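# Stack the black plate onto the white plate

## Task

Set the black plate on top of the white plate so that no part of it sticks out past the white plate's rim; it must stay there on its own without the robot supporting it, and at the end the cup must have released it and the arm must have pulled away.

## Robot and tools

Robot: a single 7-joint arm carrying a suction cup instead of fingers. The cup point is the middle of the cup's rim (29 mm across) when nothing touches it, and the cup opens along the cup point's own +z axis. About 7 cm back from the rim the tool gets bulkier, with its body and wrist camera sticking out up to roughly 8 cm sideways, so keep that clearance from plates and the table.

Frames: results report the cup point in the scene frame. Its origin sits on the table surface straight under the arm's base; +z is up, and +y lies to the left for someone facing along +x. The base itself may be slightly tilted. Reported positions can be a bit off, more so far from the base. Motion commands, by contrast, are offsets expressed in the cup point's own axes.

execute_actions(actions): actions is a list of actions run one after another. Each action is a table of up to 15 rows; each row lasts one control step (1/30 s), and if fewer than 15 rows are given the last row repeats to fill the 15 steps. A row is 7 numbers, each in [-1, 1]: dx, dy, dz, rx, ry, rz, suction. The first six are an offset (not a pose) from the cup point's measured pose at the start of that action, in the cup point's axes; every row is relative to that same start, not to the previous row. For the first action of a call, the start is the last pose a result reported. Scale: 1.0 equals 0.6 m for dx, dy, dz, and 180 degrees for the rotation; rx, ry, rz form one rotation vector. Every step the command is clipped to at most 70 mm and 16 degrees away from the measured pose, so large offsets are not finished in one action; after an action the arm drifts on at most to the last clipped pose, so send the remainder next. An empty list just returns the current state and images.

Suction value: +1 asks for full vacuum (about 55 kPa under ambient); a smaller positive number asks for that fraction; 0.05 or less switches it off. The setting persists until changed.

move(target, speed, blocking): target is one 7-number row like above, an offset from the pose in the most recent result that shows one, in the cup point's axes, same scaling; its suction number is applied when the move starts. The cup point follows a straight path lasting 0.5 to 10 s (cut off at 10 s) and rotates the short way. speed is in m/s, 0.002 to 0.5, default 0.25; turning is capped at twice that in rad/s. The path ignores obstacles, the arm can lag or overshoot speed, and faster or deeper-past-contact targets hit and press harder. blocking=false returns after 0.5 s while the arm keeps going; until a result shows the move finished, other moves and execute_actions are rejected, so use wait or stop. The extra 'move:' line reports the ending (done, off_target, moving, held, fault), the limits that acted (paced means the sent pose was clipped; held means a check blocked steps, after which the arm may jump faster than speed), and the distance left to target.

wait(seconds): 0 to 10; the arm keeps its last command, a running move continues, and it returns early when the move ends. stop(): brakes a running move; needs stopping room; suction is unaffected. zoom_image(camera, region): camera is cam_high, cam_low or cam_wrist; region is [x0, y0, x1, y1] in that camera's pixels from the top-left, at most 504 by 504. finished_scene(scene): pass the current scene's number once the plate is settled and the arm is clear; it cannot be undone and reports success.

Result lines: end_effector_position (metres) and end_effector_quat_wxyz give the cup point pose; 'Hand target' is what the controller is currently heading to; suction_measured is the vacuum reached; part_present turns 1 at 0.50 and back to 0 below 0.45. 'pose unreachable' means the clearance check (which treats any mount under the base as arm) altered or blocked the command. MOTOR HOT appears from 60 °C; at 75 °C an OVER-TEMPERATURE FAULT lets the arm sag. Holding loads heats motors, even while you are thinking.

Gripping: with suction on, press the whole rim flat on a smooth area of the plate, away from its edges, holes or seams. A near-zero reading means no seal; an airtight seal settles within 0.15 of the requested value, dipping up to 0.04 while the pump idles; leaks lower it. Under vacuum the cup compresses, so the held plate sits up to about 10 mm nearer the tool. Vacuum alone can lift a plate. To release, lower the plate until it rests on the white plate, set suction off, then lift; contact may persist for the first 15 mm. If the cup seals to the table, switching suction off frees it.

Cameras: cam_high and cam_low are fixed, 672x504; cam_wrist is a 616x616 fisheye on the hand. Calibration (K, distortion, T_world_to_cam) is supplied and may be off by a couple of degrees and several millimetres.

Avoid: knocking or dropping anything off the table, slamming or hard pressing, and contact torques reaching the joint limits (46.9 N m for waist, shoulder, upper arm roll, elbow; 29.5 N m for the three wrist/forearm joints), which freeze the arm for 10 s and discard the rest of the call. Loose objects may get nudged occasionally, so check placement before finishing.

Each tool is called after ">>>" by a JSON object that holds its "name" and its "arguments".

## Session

>>> {"name": "execute_actions", "arguments": {"actions": []}}

Scene clock: 0.00 s.
end_effector_position=(+0.4518, -0.0063, +0.2200) suction_measured=0.00 part_present=0 end_effector_quat_wxyz=(-0.003, +0.002, +1.000, +0.007)
Joint positions: [-0.056  0.432  0.001  1.655  0.     1.055  3.089]
Joint velocities: [-0.     0.001 -0.     0.     0.    -0.001 -0.   ]
Motor temperatures (°C, as the motors report them): [30 28 28 28 39 42 37]
Hand target: +0.452, -0.006, +0.220; -0.003, +0.002, +1.000, +0.007
camera_calibration (this result's frames):
cam_wrist: T_world_to_cam=[[0.0809388, -0.988162, -0.130324, 0.00184728], [-0.921677, -0.123976, 0.367615, 0.348635], [-0.379421, 0.0903628, -0.920801, 0.475114], [0, 0, 0, 1]] pos_world=[0.501448, 0.00211533, 0.309562]

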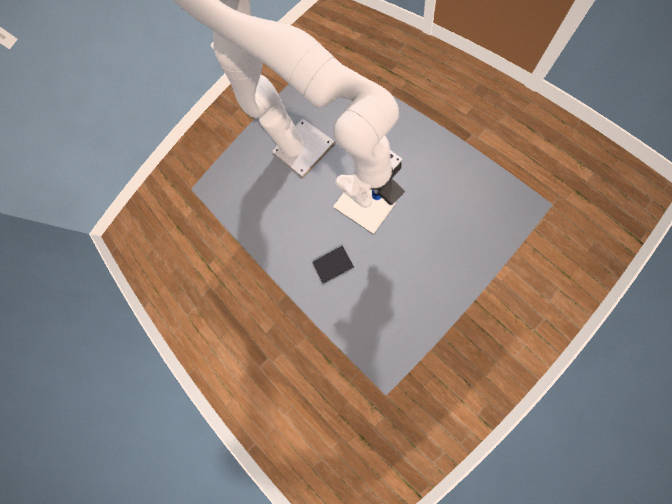

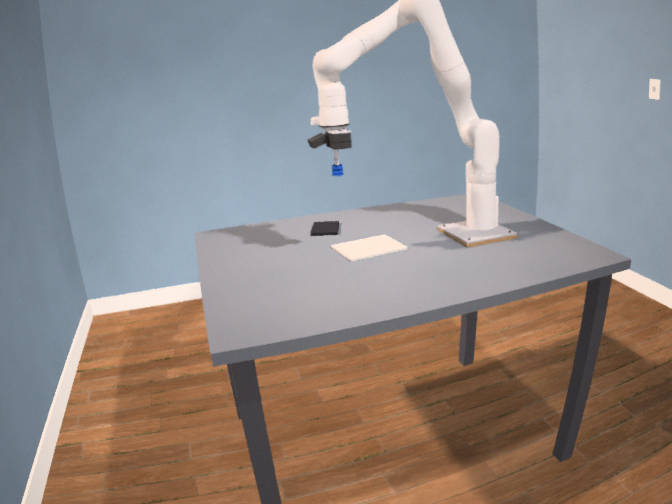

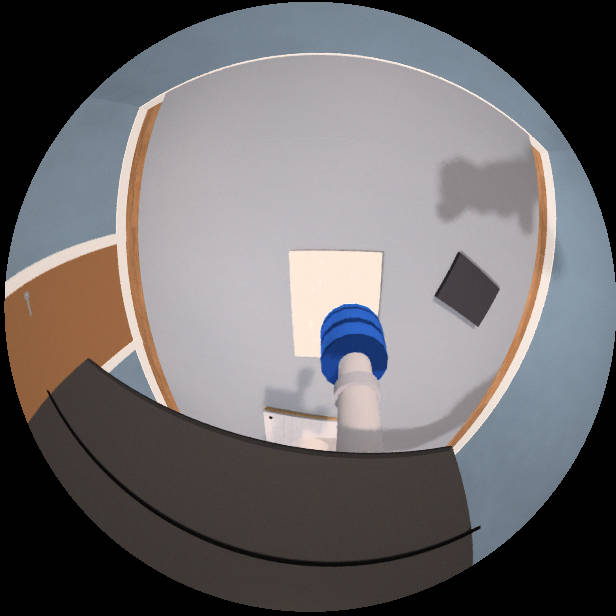

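>>> {"name": "zoom_image", "arguments": {"camera": "cam_high", "region": [290, 170, 430, 300]}}

>>> {"name": "zoom_image", "arguments": {"camera": "cam_low", "region": [300, 200, 420, 280]}}

Region (290, 170, 430, 300) of cam_high's 672x504 image, scaled by 3.600, with more detail than that image has; it fills the top 468 rows of this view, and the rest is white.

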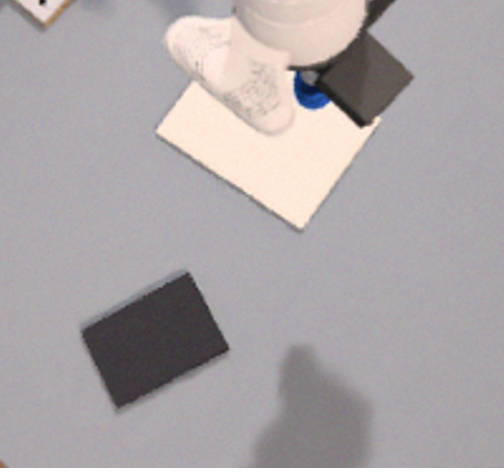

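Region (300, 200, 420, 280) of cam_low's 672x504 image, scaled by 4.200, with more detail than that image has.

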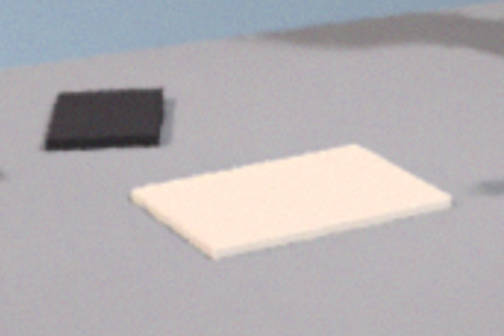

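>>> {"name": "move", "arguments": {"target": [0.005,-0.369,0.315,0,0,-0.15,1], "speed": 0.35}}

>>> {"name": "move", "arguments": {"target": [0,0,0.033,0,0,0,1], "speed": 0.035}}

>>> {"name": "wait", "arguments": {"seconds": 1}}

Scene clock: 11.70 s.
end_effector_position=(+0.4462, -0.2251, +0.0278) suction_measured=0.00 part_present=0 end_effector_quat_wxyz=(-0.001, -0.231, +0.973, +0.007)
Joint positions: [ 0.445  0.819 -0.058  1.667  0.07   0.657  3.966]
Joint velocities: [ 0.004  0.003  0.    -0.001 -0.001  0.001  0.002]
Motor temperatures (°C, as the motors report them): [30 28 28 28 39 42 37]
Hand target: +0.446, -0.225, +0.028; -0.001, -0.231, +0.973, +0.007
Off the commanded pose: 0.000 m, 0 deg.
move: done
camera_calibration (this result's frames):
cam_wrist: T_world_to_cam=[[0.521879, -0.842985, -0.130456, -0.403002], [-0.766792, -0.53061, 0.361224, 0.226568], [-0.373727, -0.0884825, -0.923309, 0.2731], [0, 0, 0, 1]] pos_world=[0.486113, -0.195341, 0.11774]

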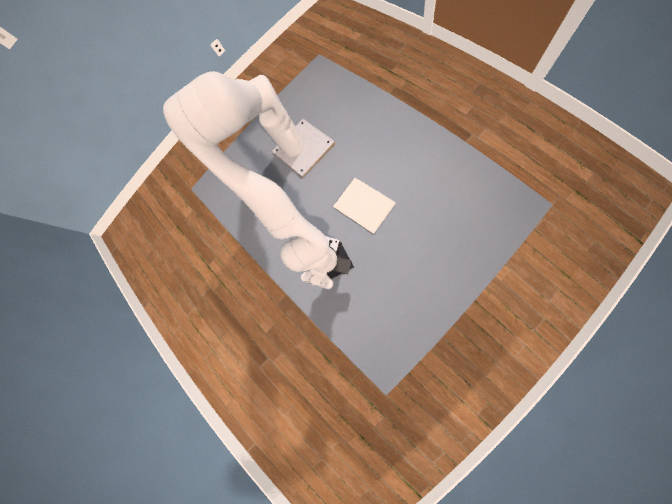

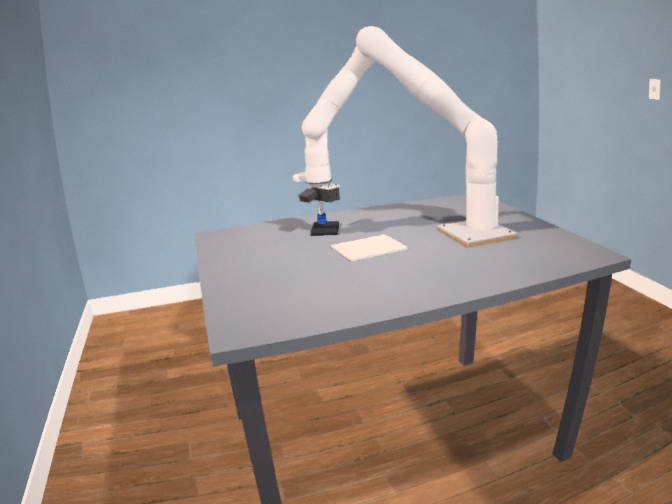

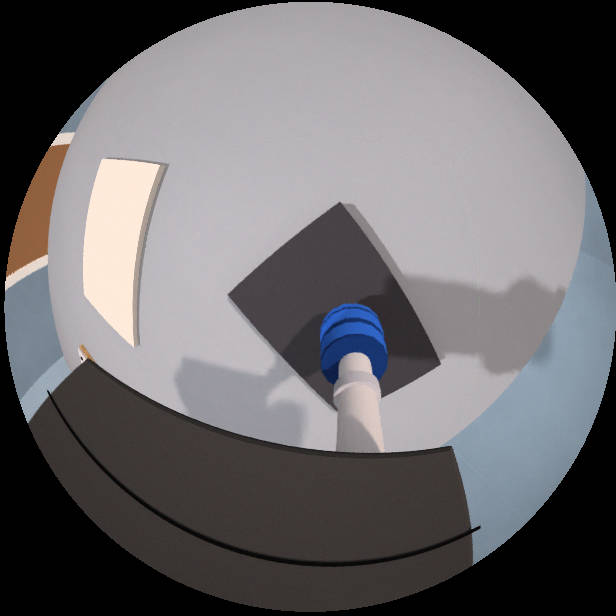

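Scene clock: 12.57 s.
end_effector_position=(+0.4459, -0.2247, +0.0079) suction_measured=0.40 part_present=0 end_effector_quat_wxyz=(-0.002, -0.231, +0.973, +0.007)
Joint positions: [ 0.444  0.857 -0.055  1.671  0.074  0.615  3.964]
Joint velocities: [-0.     0.005  0.     0.    -0.001 -0.002  0.   ]
Motor temperatures (°C, as the motors report them): [30 28 28 28 39 42 37]
Hand target: +0.446, -0.225, +0.008; -0.001, -0.231, +0.973, +0.007
Off the commanded pose: 0.000 m, 0 deg.
move: done
camera_calibration (this result's frames):
cam_wrist: T_world_to_cam=[[0.521842, -0.842959, -0.130774, -0.405154], [-0.766655, -0.530675, 0.361419, 0.233664], [-0.374059, -0.0883452, -0.923187, 0.254817], [0, 0, 0, 1]] pos_world=[0.485883, -0.195017, 0.0978099]

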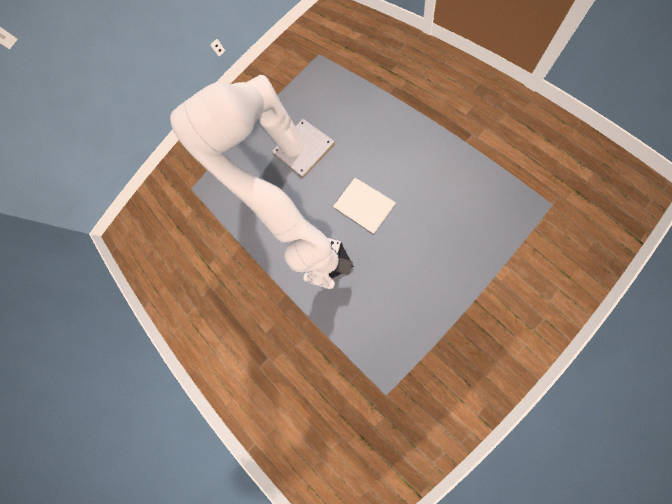

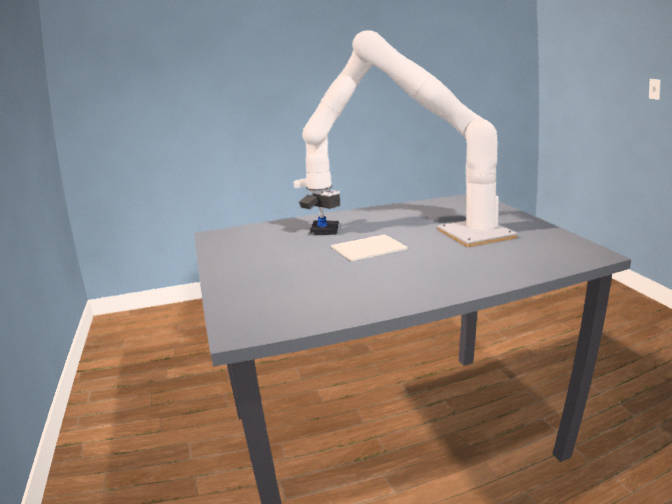

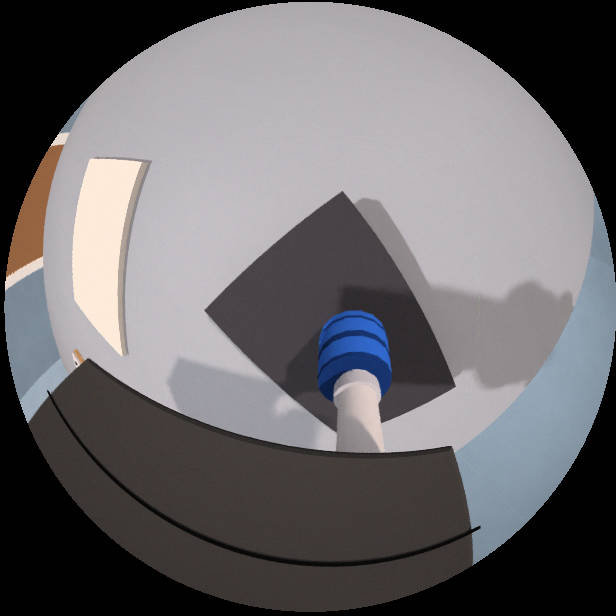

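Scene clock: 13.57 s.
end_effector_position=(+0.4461, -0.2248, +0.0080) suction_measured=0.98 part_present=1 end_effector_quat_wxyz=(-0.001, -0.231, +0.973, +0.007)
Joint positions: [ 0.444  0.857 -0.055  1.671  0.074  0.615  3.964]
Joint velocities: [-0.    -0.001  0.     0.     0.002 -0.001 -0.   ]
Motor temperatures (°C, as the motors report them): [30 28 28 28 39 42 37]
Hand target: +0.446, -0.225, +0.008; -0.001, -0.231, +0.973, +0.007
Off the commanded pose: 0.000 m, 0 deg.
wait: 1.00 s; at rest by 0.17 s
camera_calibration (this result's frames):
cam_wrist: T_world_to_cam=[[0.521901, -0.842975, -0.130435, -0.40531], [-0.766784, -0.530622, 0.361224, 0.233787], [-0.373714, -0.0885071, -0.923312, 0.254778], [0, 0, 0, 1]] pos_world=[0.48601, -0.195064, 0.0979229]

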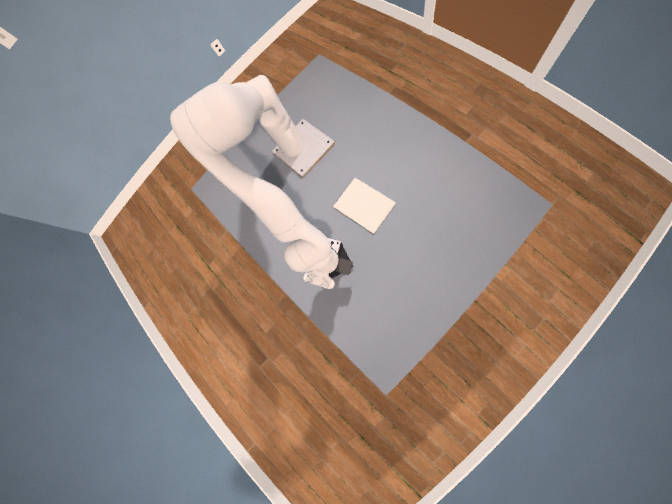

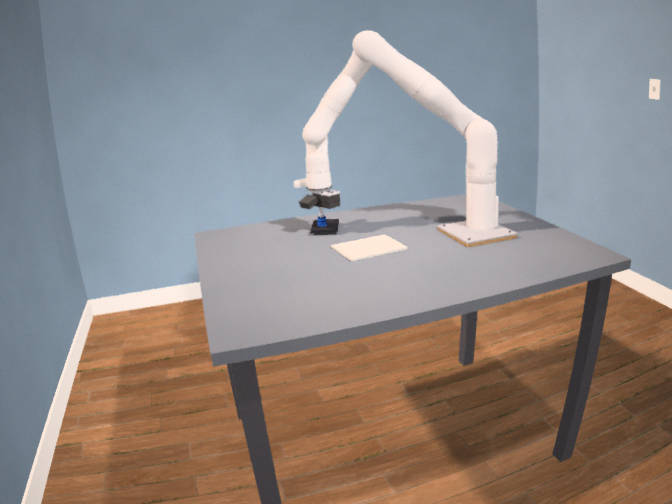

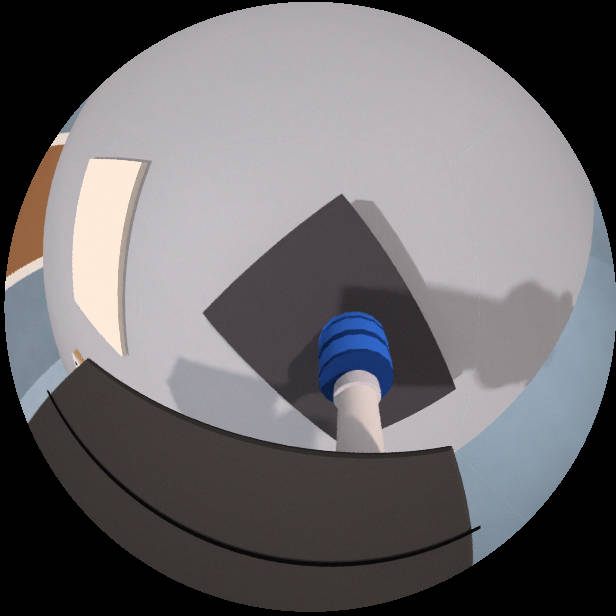

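>>> {"name": "move", "arguments": {"target": [0,0,-0.045,0,0,0,1], "speed": 0.1}}

>>> {"name": "move", "arguments": {"target": [-0.0735,0.383,0.005,0,0,0.361,1], "speed": 0.4}}

>>> {"name": "move", "arguments": {"target": [0,0,0.035,0,0,0,1], "speed": 0.05}}

>>> {"name": "zoom_image", "arguments": {"camera": "cam_low", "region": [315, 200, 420, 270]}}

Scene clock: 20.03 s.
end_effector_position=(+0.4462, -0.2251, +0.0348) suction_measured=0.98 part_present=1 end_effector_quat_wxyz=(-0.001, -0.231, +0.973, +0.007)
Joint positions: [ 0.446  0.806 -0.059  1.664  0.069  0.673  3.967]
Joint velocities: [ 0.    -0.003 -0.    -0.001  0.001  0.003  0.   ]
Motor temperatures (°C, as the motors report them): [30 29 28 28 39 42 37]
Hand target: +0.446, -0.225, +0.035; -0.001, -0.231, +0.973, +0.007
Off the commanded pose: 0.000 m, 0 deg.
move: done
camera_calibration (this result's frames):
cam_wrist: T_world_to_cam=[[0.521856, -0.842958, -0.130719, -0.402098], [-0.766688, -0.530674, 0.36135, 0.223938], [-0.373973, -0.0883519, -0.923222, 0.27967], [0, 0, 0, 1]] pos_world=[0.486117, -0.195405, 0.124715]

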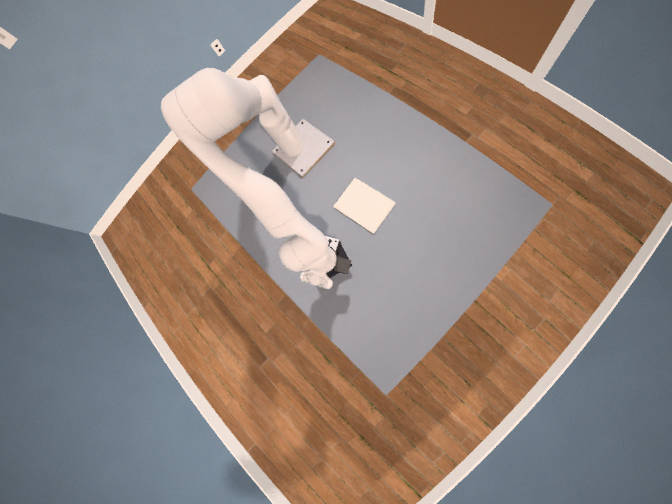

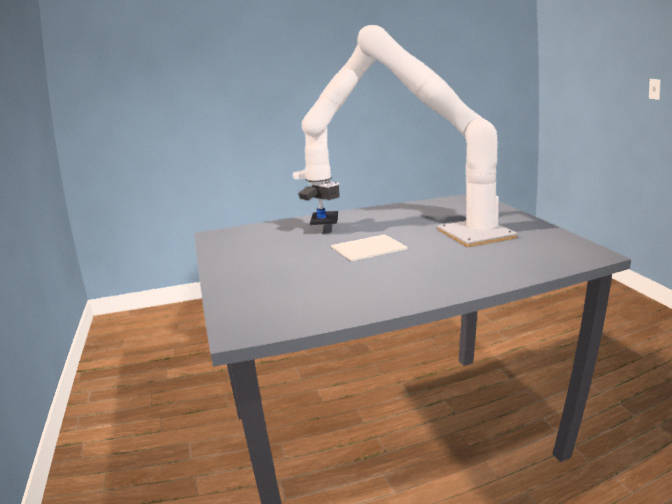

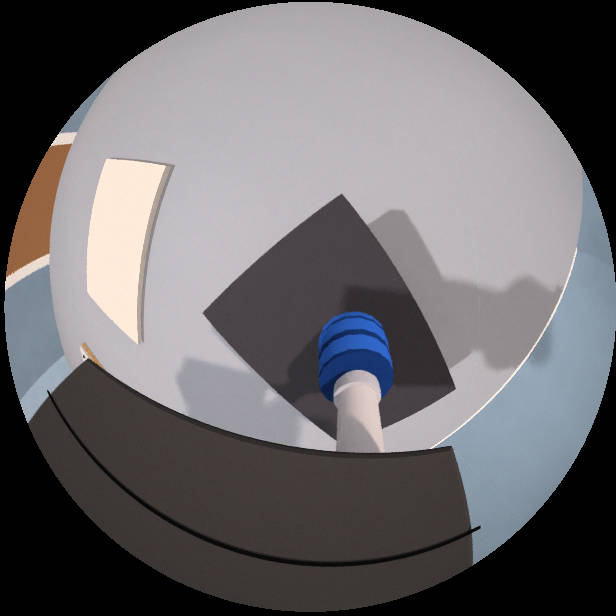

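Scene clock: 22.00 s.
end_effector_position=(+0.3829, -0.0001, +0.0354) suction_measured=0.98 part_present=1 end_effector_quat_wxyz=(-0.005, +0.328, +0.945, +0.006)
Joint positions: [-0.244  0.68   0.239  2.084 -0.376  0.418  2.771]
Joint velocities: [-0.019  0.001  0.002 -0.001  0.005  0.003 -0.009]
Motor temperatures (°C, as the motors report them): [30 29 28 28 39 42 37]
Hand target: +0.383, +0.001, +0.035; -0.005, +0.327, +0.945, +0.006
Off the commanded pose: 0.001 m, 0 deg.
move: done
camera_calibration (this result's frames):
cam_wrist: T_world_to_cam=[[-0.546175, -0.828287, -0.125033, 0.229456], [-0.798806, 0.470062, 0.375435, 0.306515], [-0.252194, 0.30493, -0.918377, 0.229644], [0, 0, 0, 1]] pos_world=[0.428084, -0.0240515, 0.124513]

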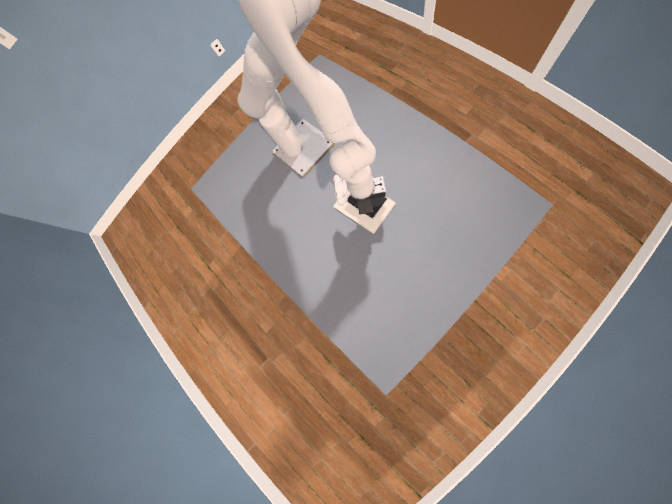

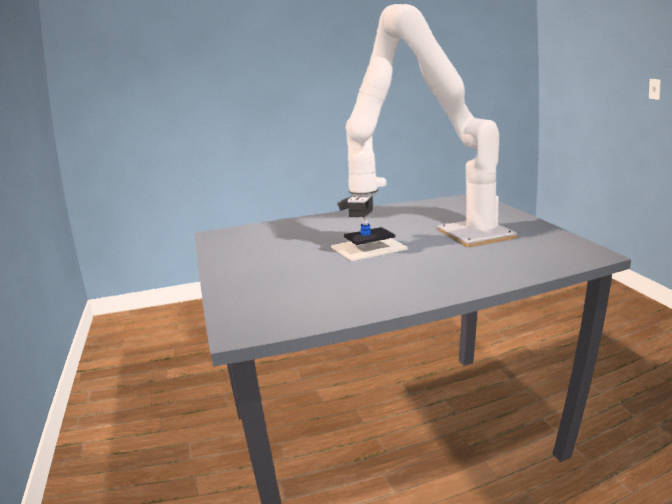

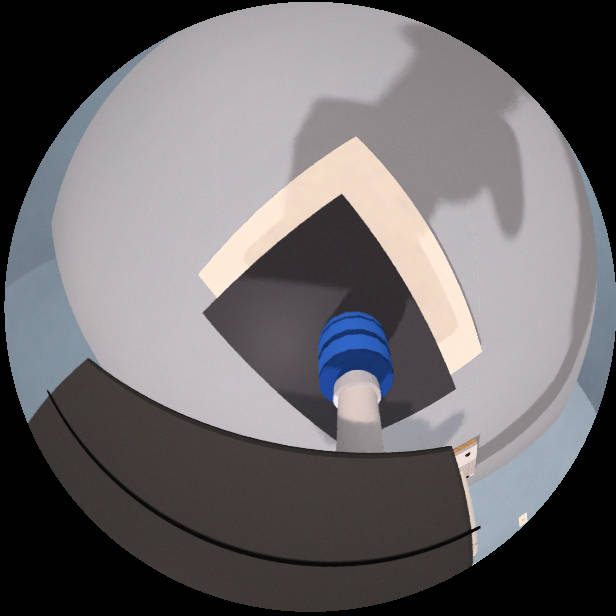

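Scene clock: 22.77 s.
end_effector_position=(+0.3829, +0.0004, +0.0146) suction_measured=0.98 part_present=1 end_effector_quat_wxyz=(-0.005, +0.328, +0.945, +0.006)
Joint positions: [-0.219  0.73   0.204  2.088 -0.396  0.359  2.788]
Joint velocities: [ 0.003  0.006 -0.001  0.001 -0.001 -0.002  0.001]
Motor temperatures (°C, as the motors report them): [30 29 28 28 39 42 37]
Hand target: +0.383, +0.000, +0.014; -0.005, +0.328, +0.945, +0.006
Off the commanded pose: 0.000 m, 0 deg.
move: done
camera_calibration (this result's frames):
cam_wrist: T_world_to_cam=[[-0.545885, -0.828426, -0.125379, 0.227133], [-0.799105, 0.469788, 0.375142, 0.314239], [-0.251876, 0.304975, -0.918449, 0.210273], [0, 0, 0, 1]] pos_world=[0.428061, -0.0235906, 0.103718]

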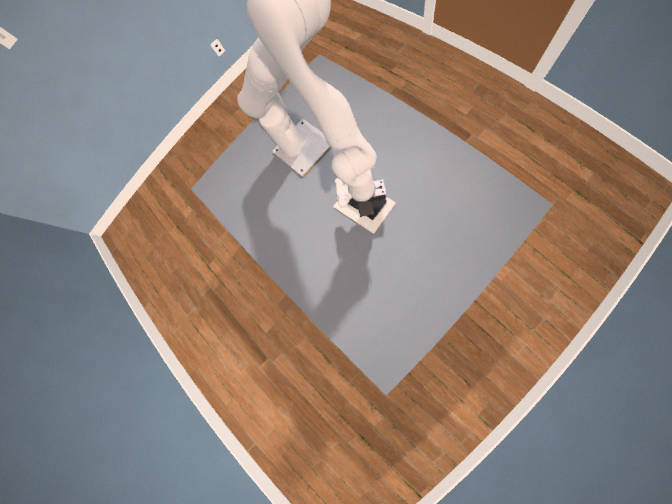

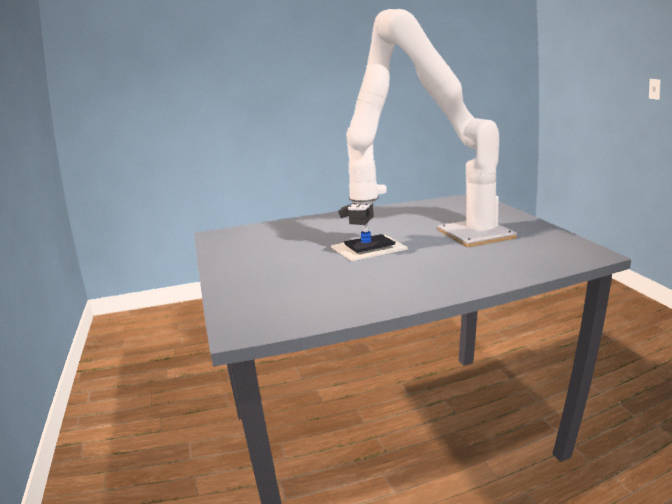

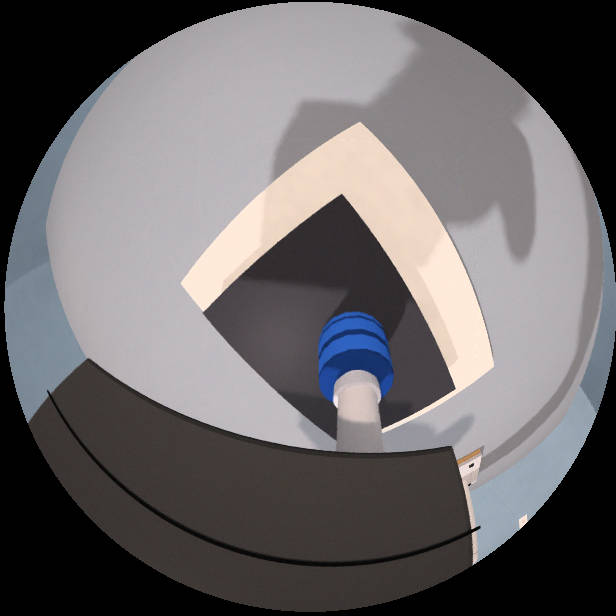

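Region (315, 200, 420, 270) of cam_low's 672x504 image, scaled by 4.800, with more detail than that image has.

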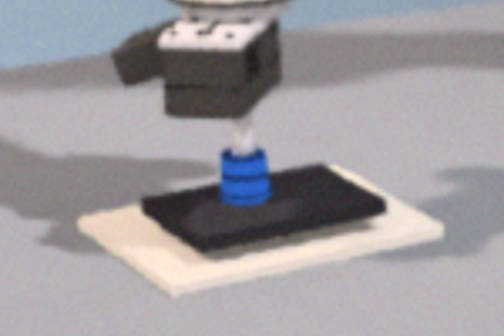

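>>> {"name": "move", "arguments": {"target": [-0.008,-0.01,0.01,0,0,0,1], "speed": 0.03}}

>>> {"name": "zoom_image", "arguments": {"camera": "cam_low", "region": [315, 200, 420, 270]}}

Scene clock: 27.23 s.
end_effector_position=(+0.3830, -0.0070, +0.0086) suction_measured=0.98 part_present=1 end_effector_quat_wxyz=(-0.005, +0.328, +0.945, +0.006)
Joint positions: [-0.19   0.744  0.191  2.089 -0.396  0.342  2.808]
Joint velocities: [ 0.006  0.002 -0.001  0.    -0.001 -0.002  0.003]
Motor temperatures (°C, as the motors report them): [30 29 28 28 39 42 37]
Hand target: +0.383, -0.007, +0.008; -0.005, +0.328, +0.945, +0.006
Off the commanded pose: 0.000 m, 0 deg.
move: done
camera_calibration (this result's frames):
cam_wrist: T_world_to_cam=[[-0.545525, -0.828648, -0.125477, 0.220144], [-0.799365, 0.469464, 0.374992, 0.320112], [-0.25183, 0.30487, -0.918497, 0.207004], [0, 0, 0, 1]] pos_world=[0.42811, -0.0309687, 0.0977163]

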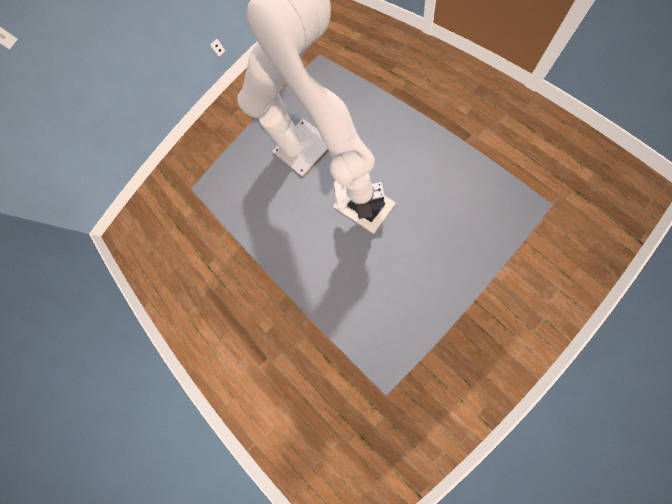

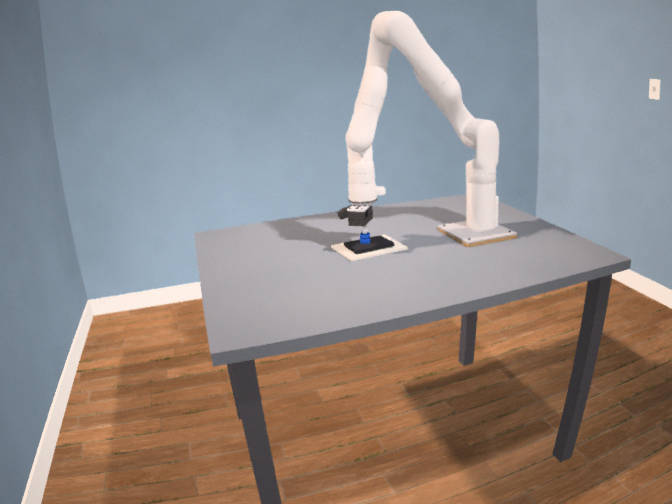

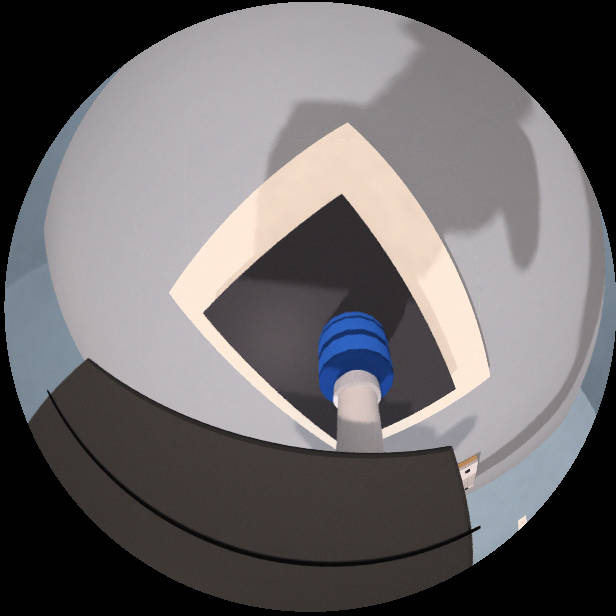

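Region (315, 200, 420, 270) of cam_low's 672x504 image, scaled by 4.800, with more detail than that image has.

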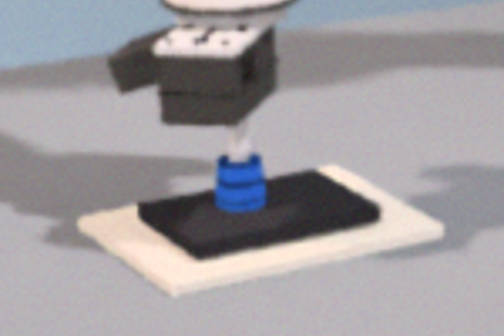

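>>> {"name": "execute_actions", "arguments": {"actions": [[[0,0,0.004,0,0,0,1]],[[0,0,0,0,0,0,0]]]}}

>>> {"name": "move", "arguments": {"target": [0,0,-0.2,0,0,0,0]}}

Scene clock: 30.10 s.
end_effector_position=(+0.3836, -0.0070, +0.0072) suction_measured=0.00 part_present=0 end_effector_quat_wxyz=(-0.004, +0.328, +0.945, +0.007)
Joint positions: [-0.187  0.747  0.188  2.089 -0.398  0.336  2.81 ]
Joint velocities: [ 0.    -0.    -0.001  0.001 -0.    -0.     0.   ]
Motor temperatures (°C, as the motors report them): [30 29 28 28 39 42 37]
Hand target: +0.383, -0.007, +0.006; -0.005, +0.328, +0.945, +0.006
Off the commanded pose: 0.001 m, 0 deg.
camera_calibration (this result's frames):
cam_wrist: T_world_to_cam=[[-0.545444, -0.828475, -0.126966, 0.22031], [-0.800053, 0.469494, 0.373484, 0.321365], [-0.249812, 0.305294, -0.918906, 0.205101], [0, 0, 0, 1]] pos_world=[0.428513, -0.0309743, 0.0964155]

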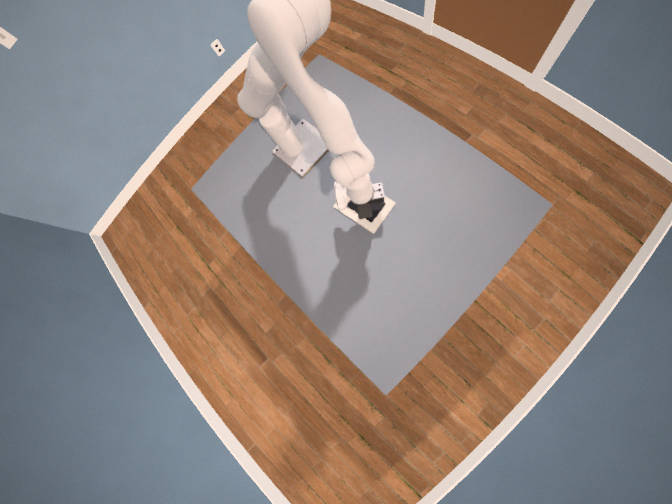

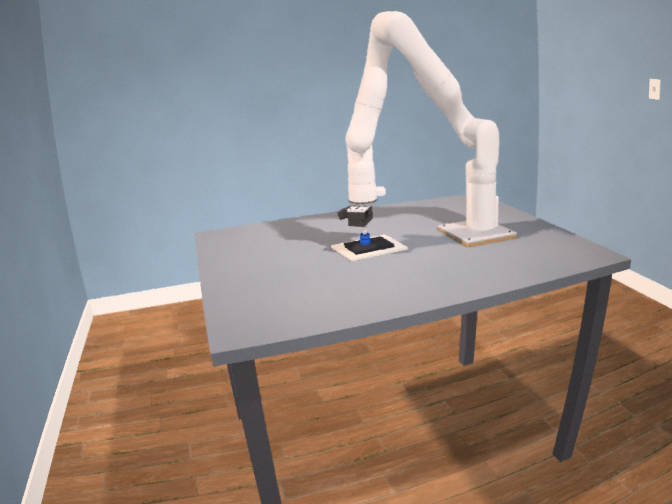

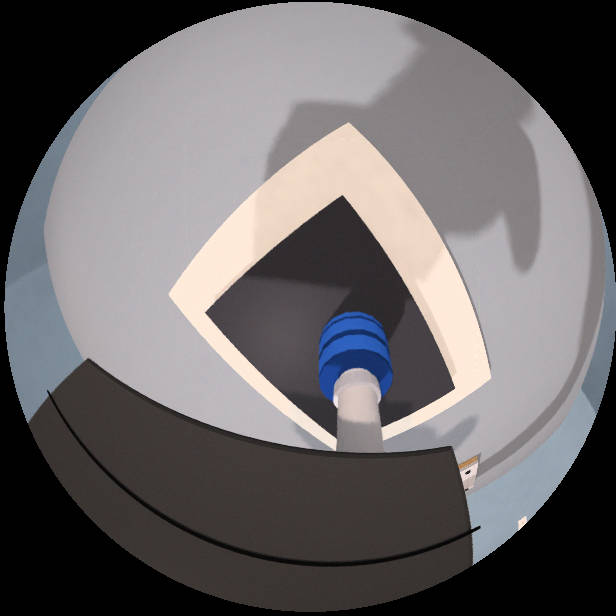

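Scene clock: 31.17 s.
end_effector_position=(+0.3838, -0.0090, +0.1272) suction_measured=0.00 part_present=0 end_effector_quat_wxyz=(-0.004, +0.328, +0.945, +0.007)
Joint positions: [-0.312  0.474  0.352  2.019 -0.251  0.686  2.68 ]
Joint velocities: [-0.003 -0.006 -0.001 -0.     0.003  0.002 -0.002]
Motor temperatures (°C, as the motors report them): [30 29 28 28 39 42 37]
Hand target: +0.384, -0.009, +0.127; -0.004, +0.328, +0.945, +0.007
Off the commanded pose: 0.000 m, 0 deg.
move: done
camera_calibration (this result's frames):
cam_wrist: T_world_to_cam=[[-0.545838, -0.8283, -0.126414, 0.234041], [-0.79969, 0.469953, 0.373683, 0.277519], [-0.250113, 0.305063, -0.918902, 0.316183], [0, 0, 0, 1]] pos_world=[0.42876, -0.0330206, 0.216423]

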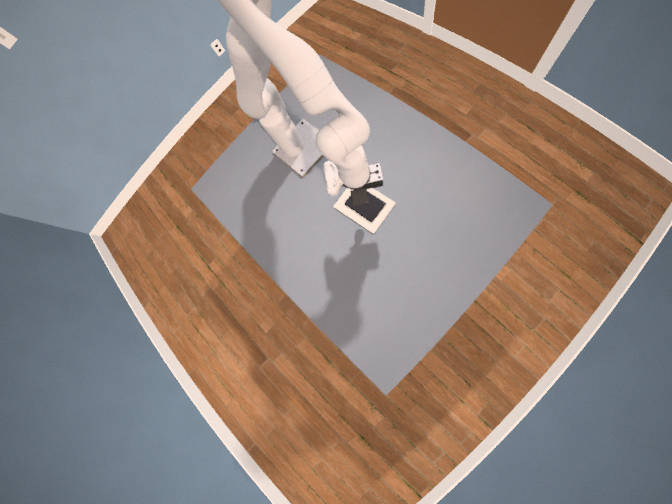

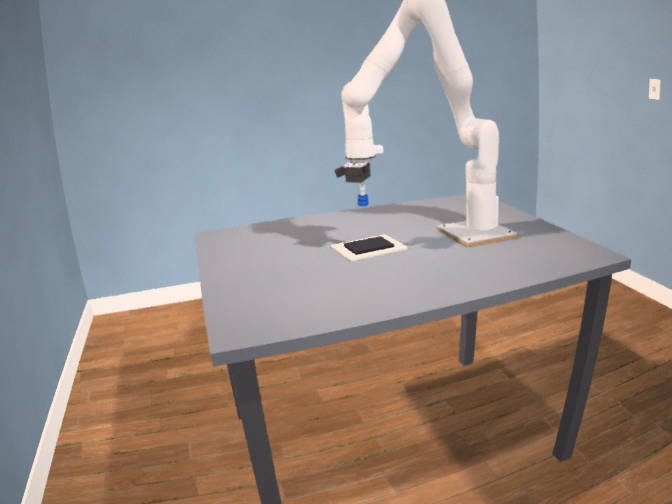

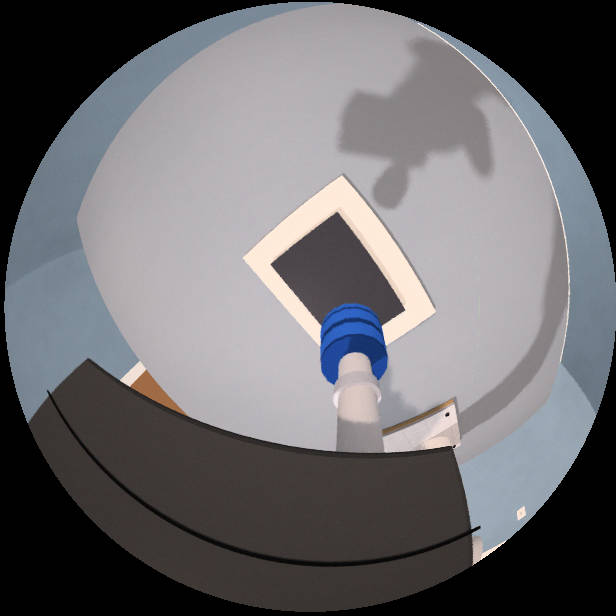

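>>> {"name": "finished_scene", "arguments": {"scene": 2}}

The scene is finished: the task was done.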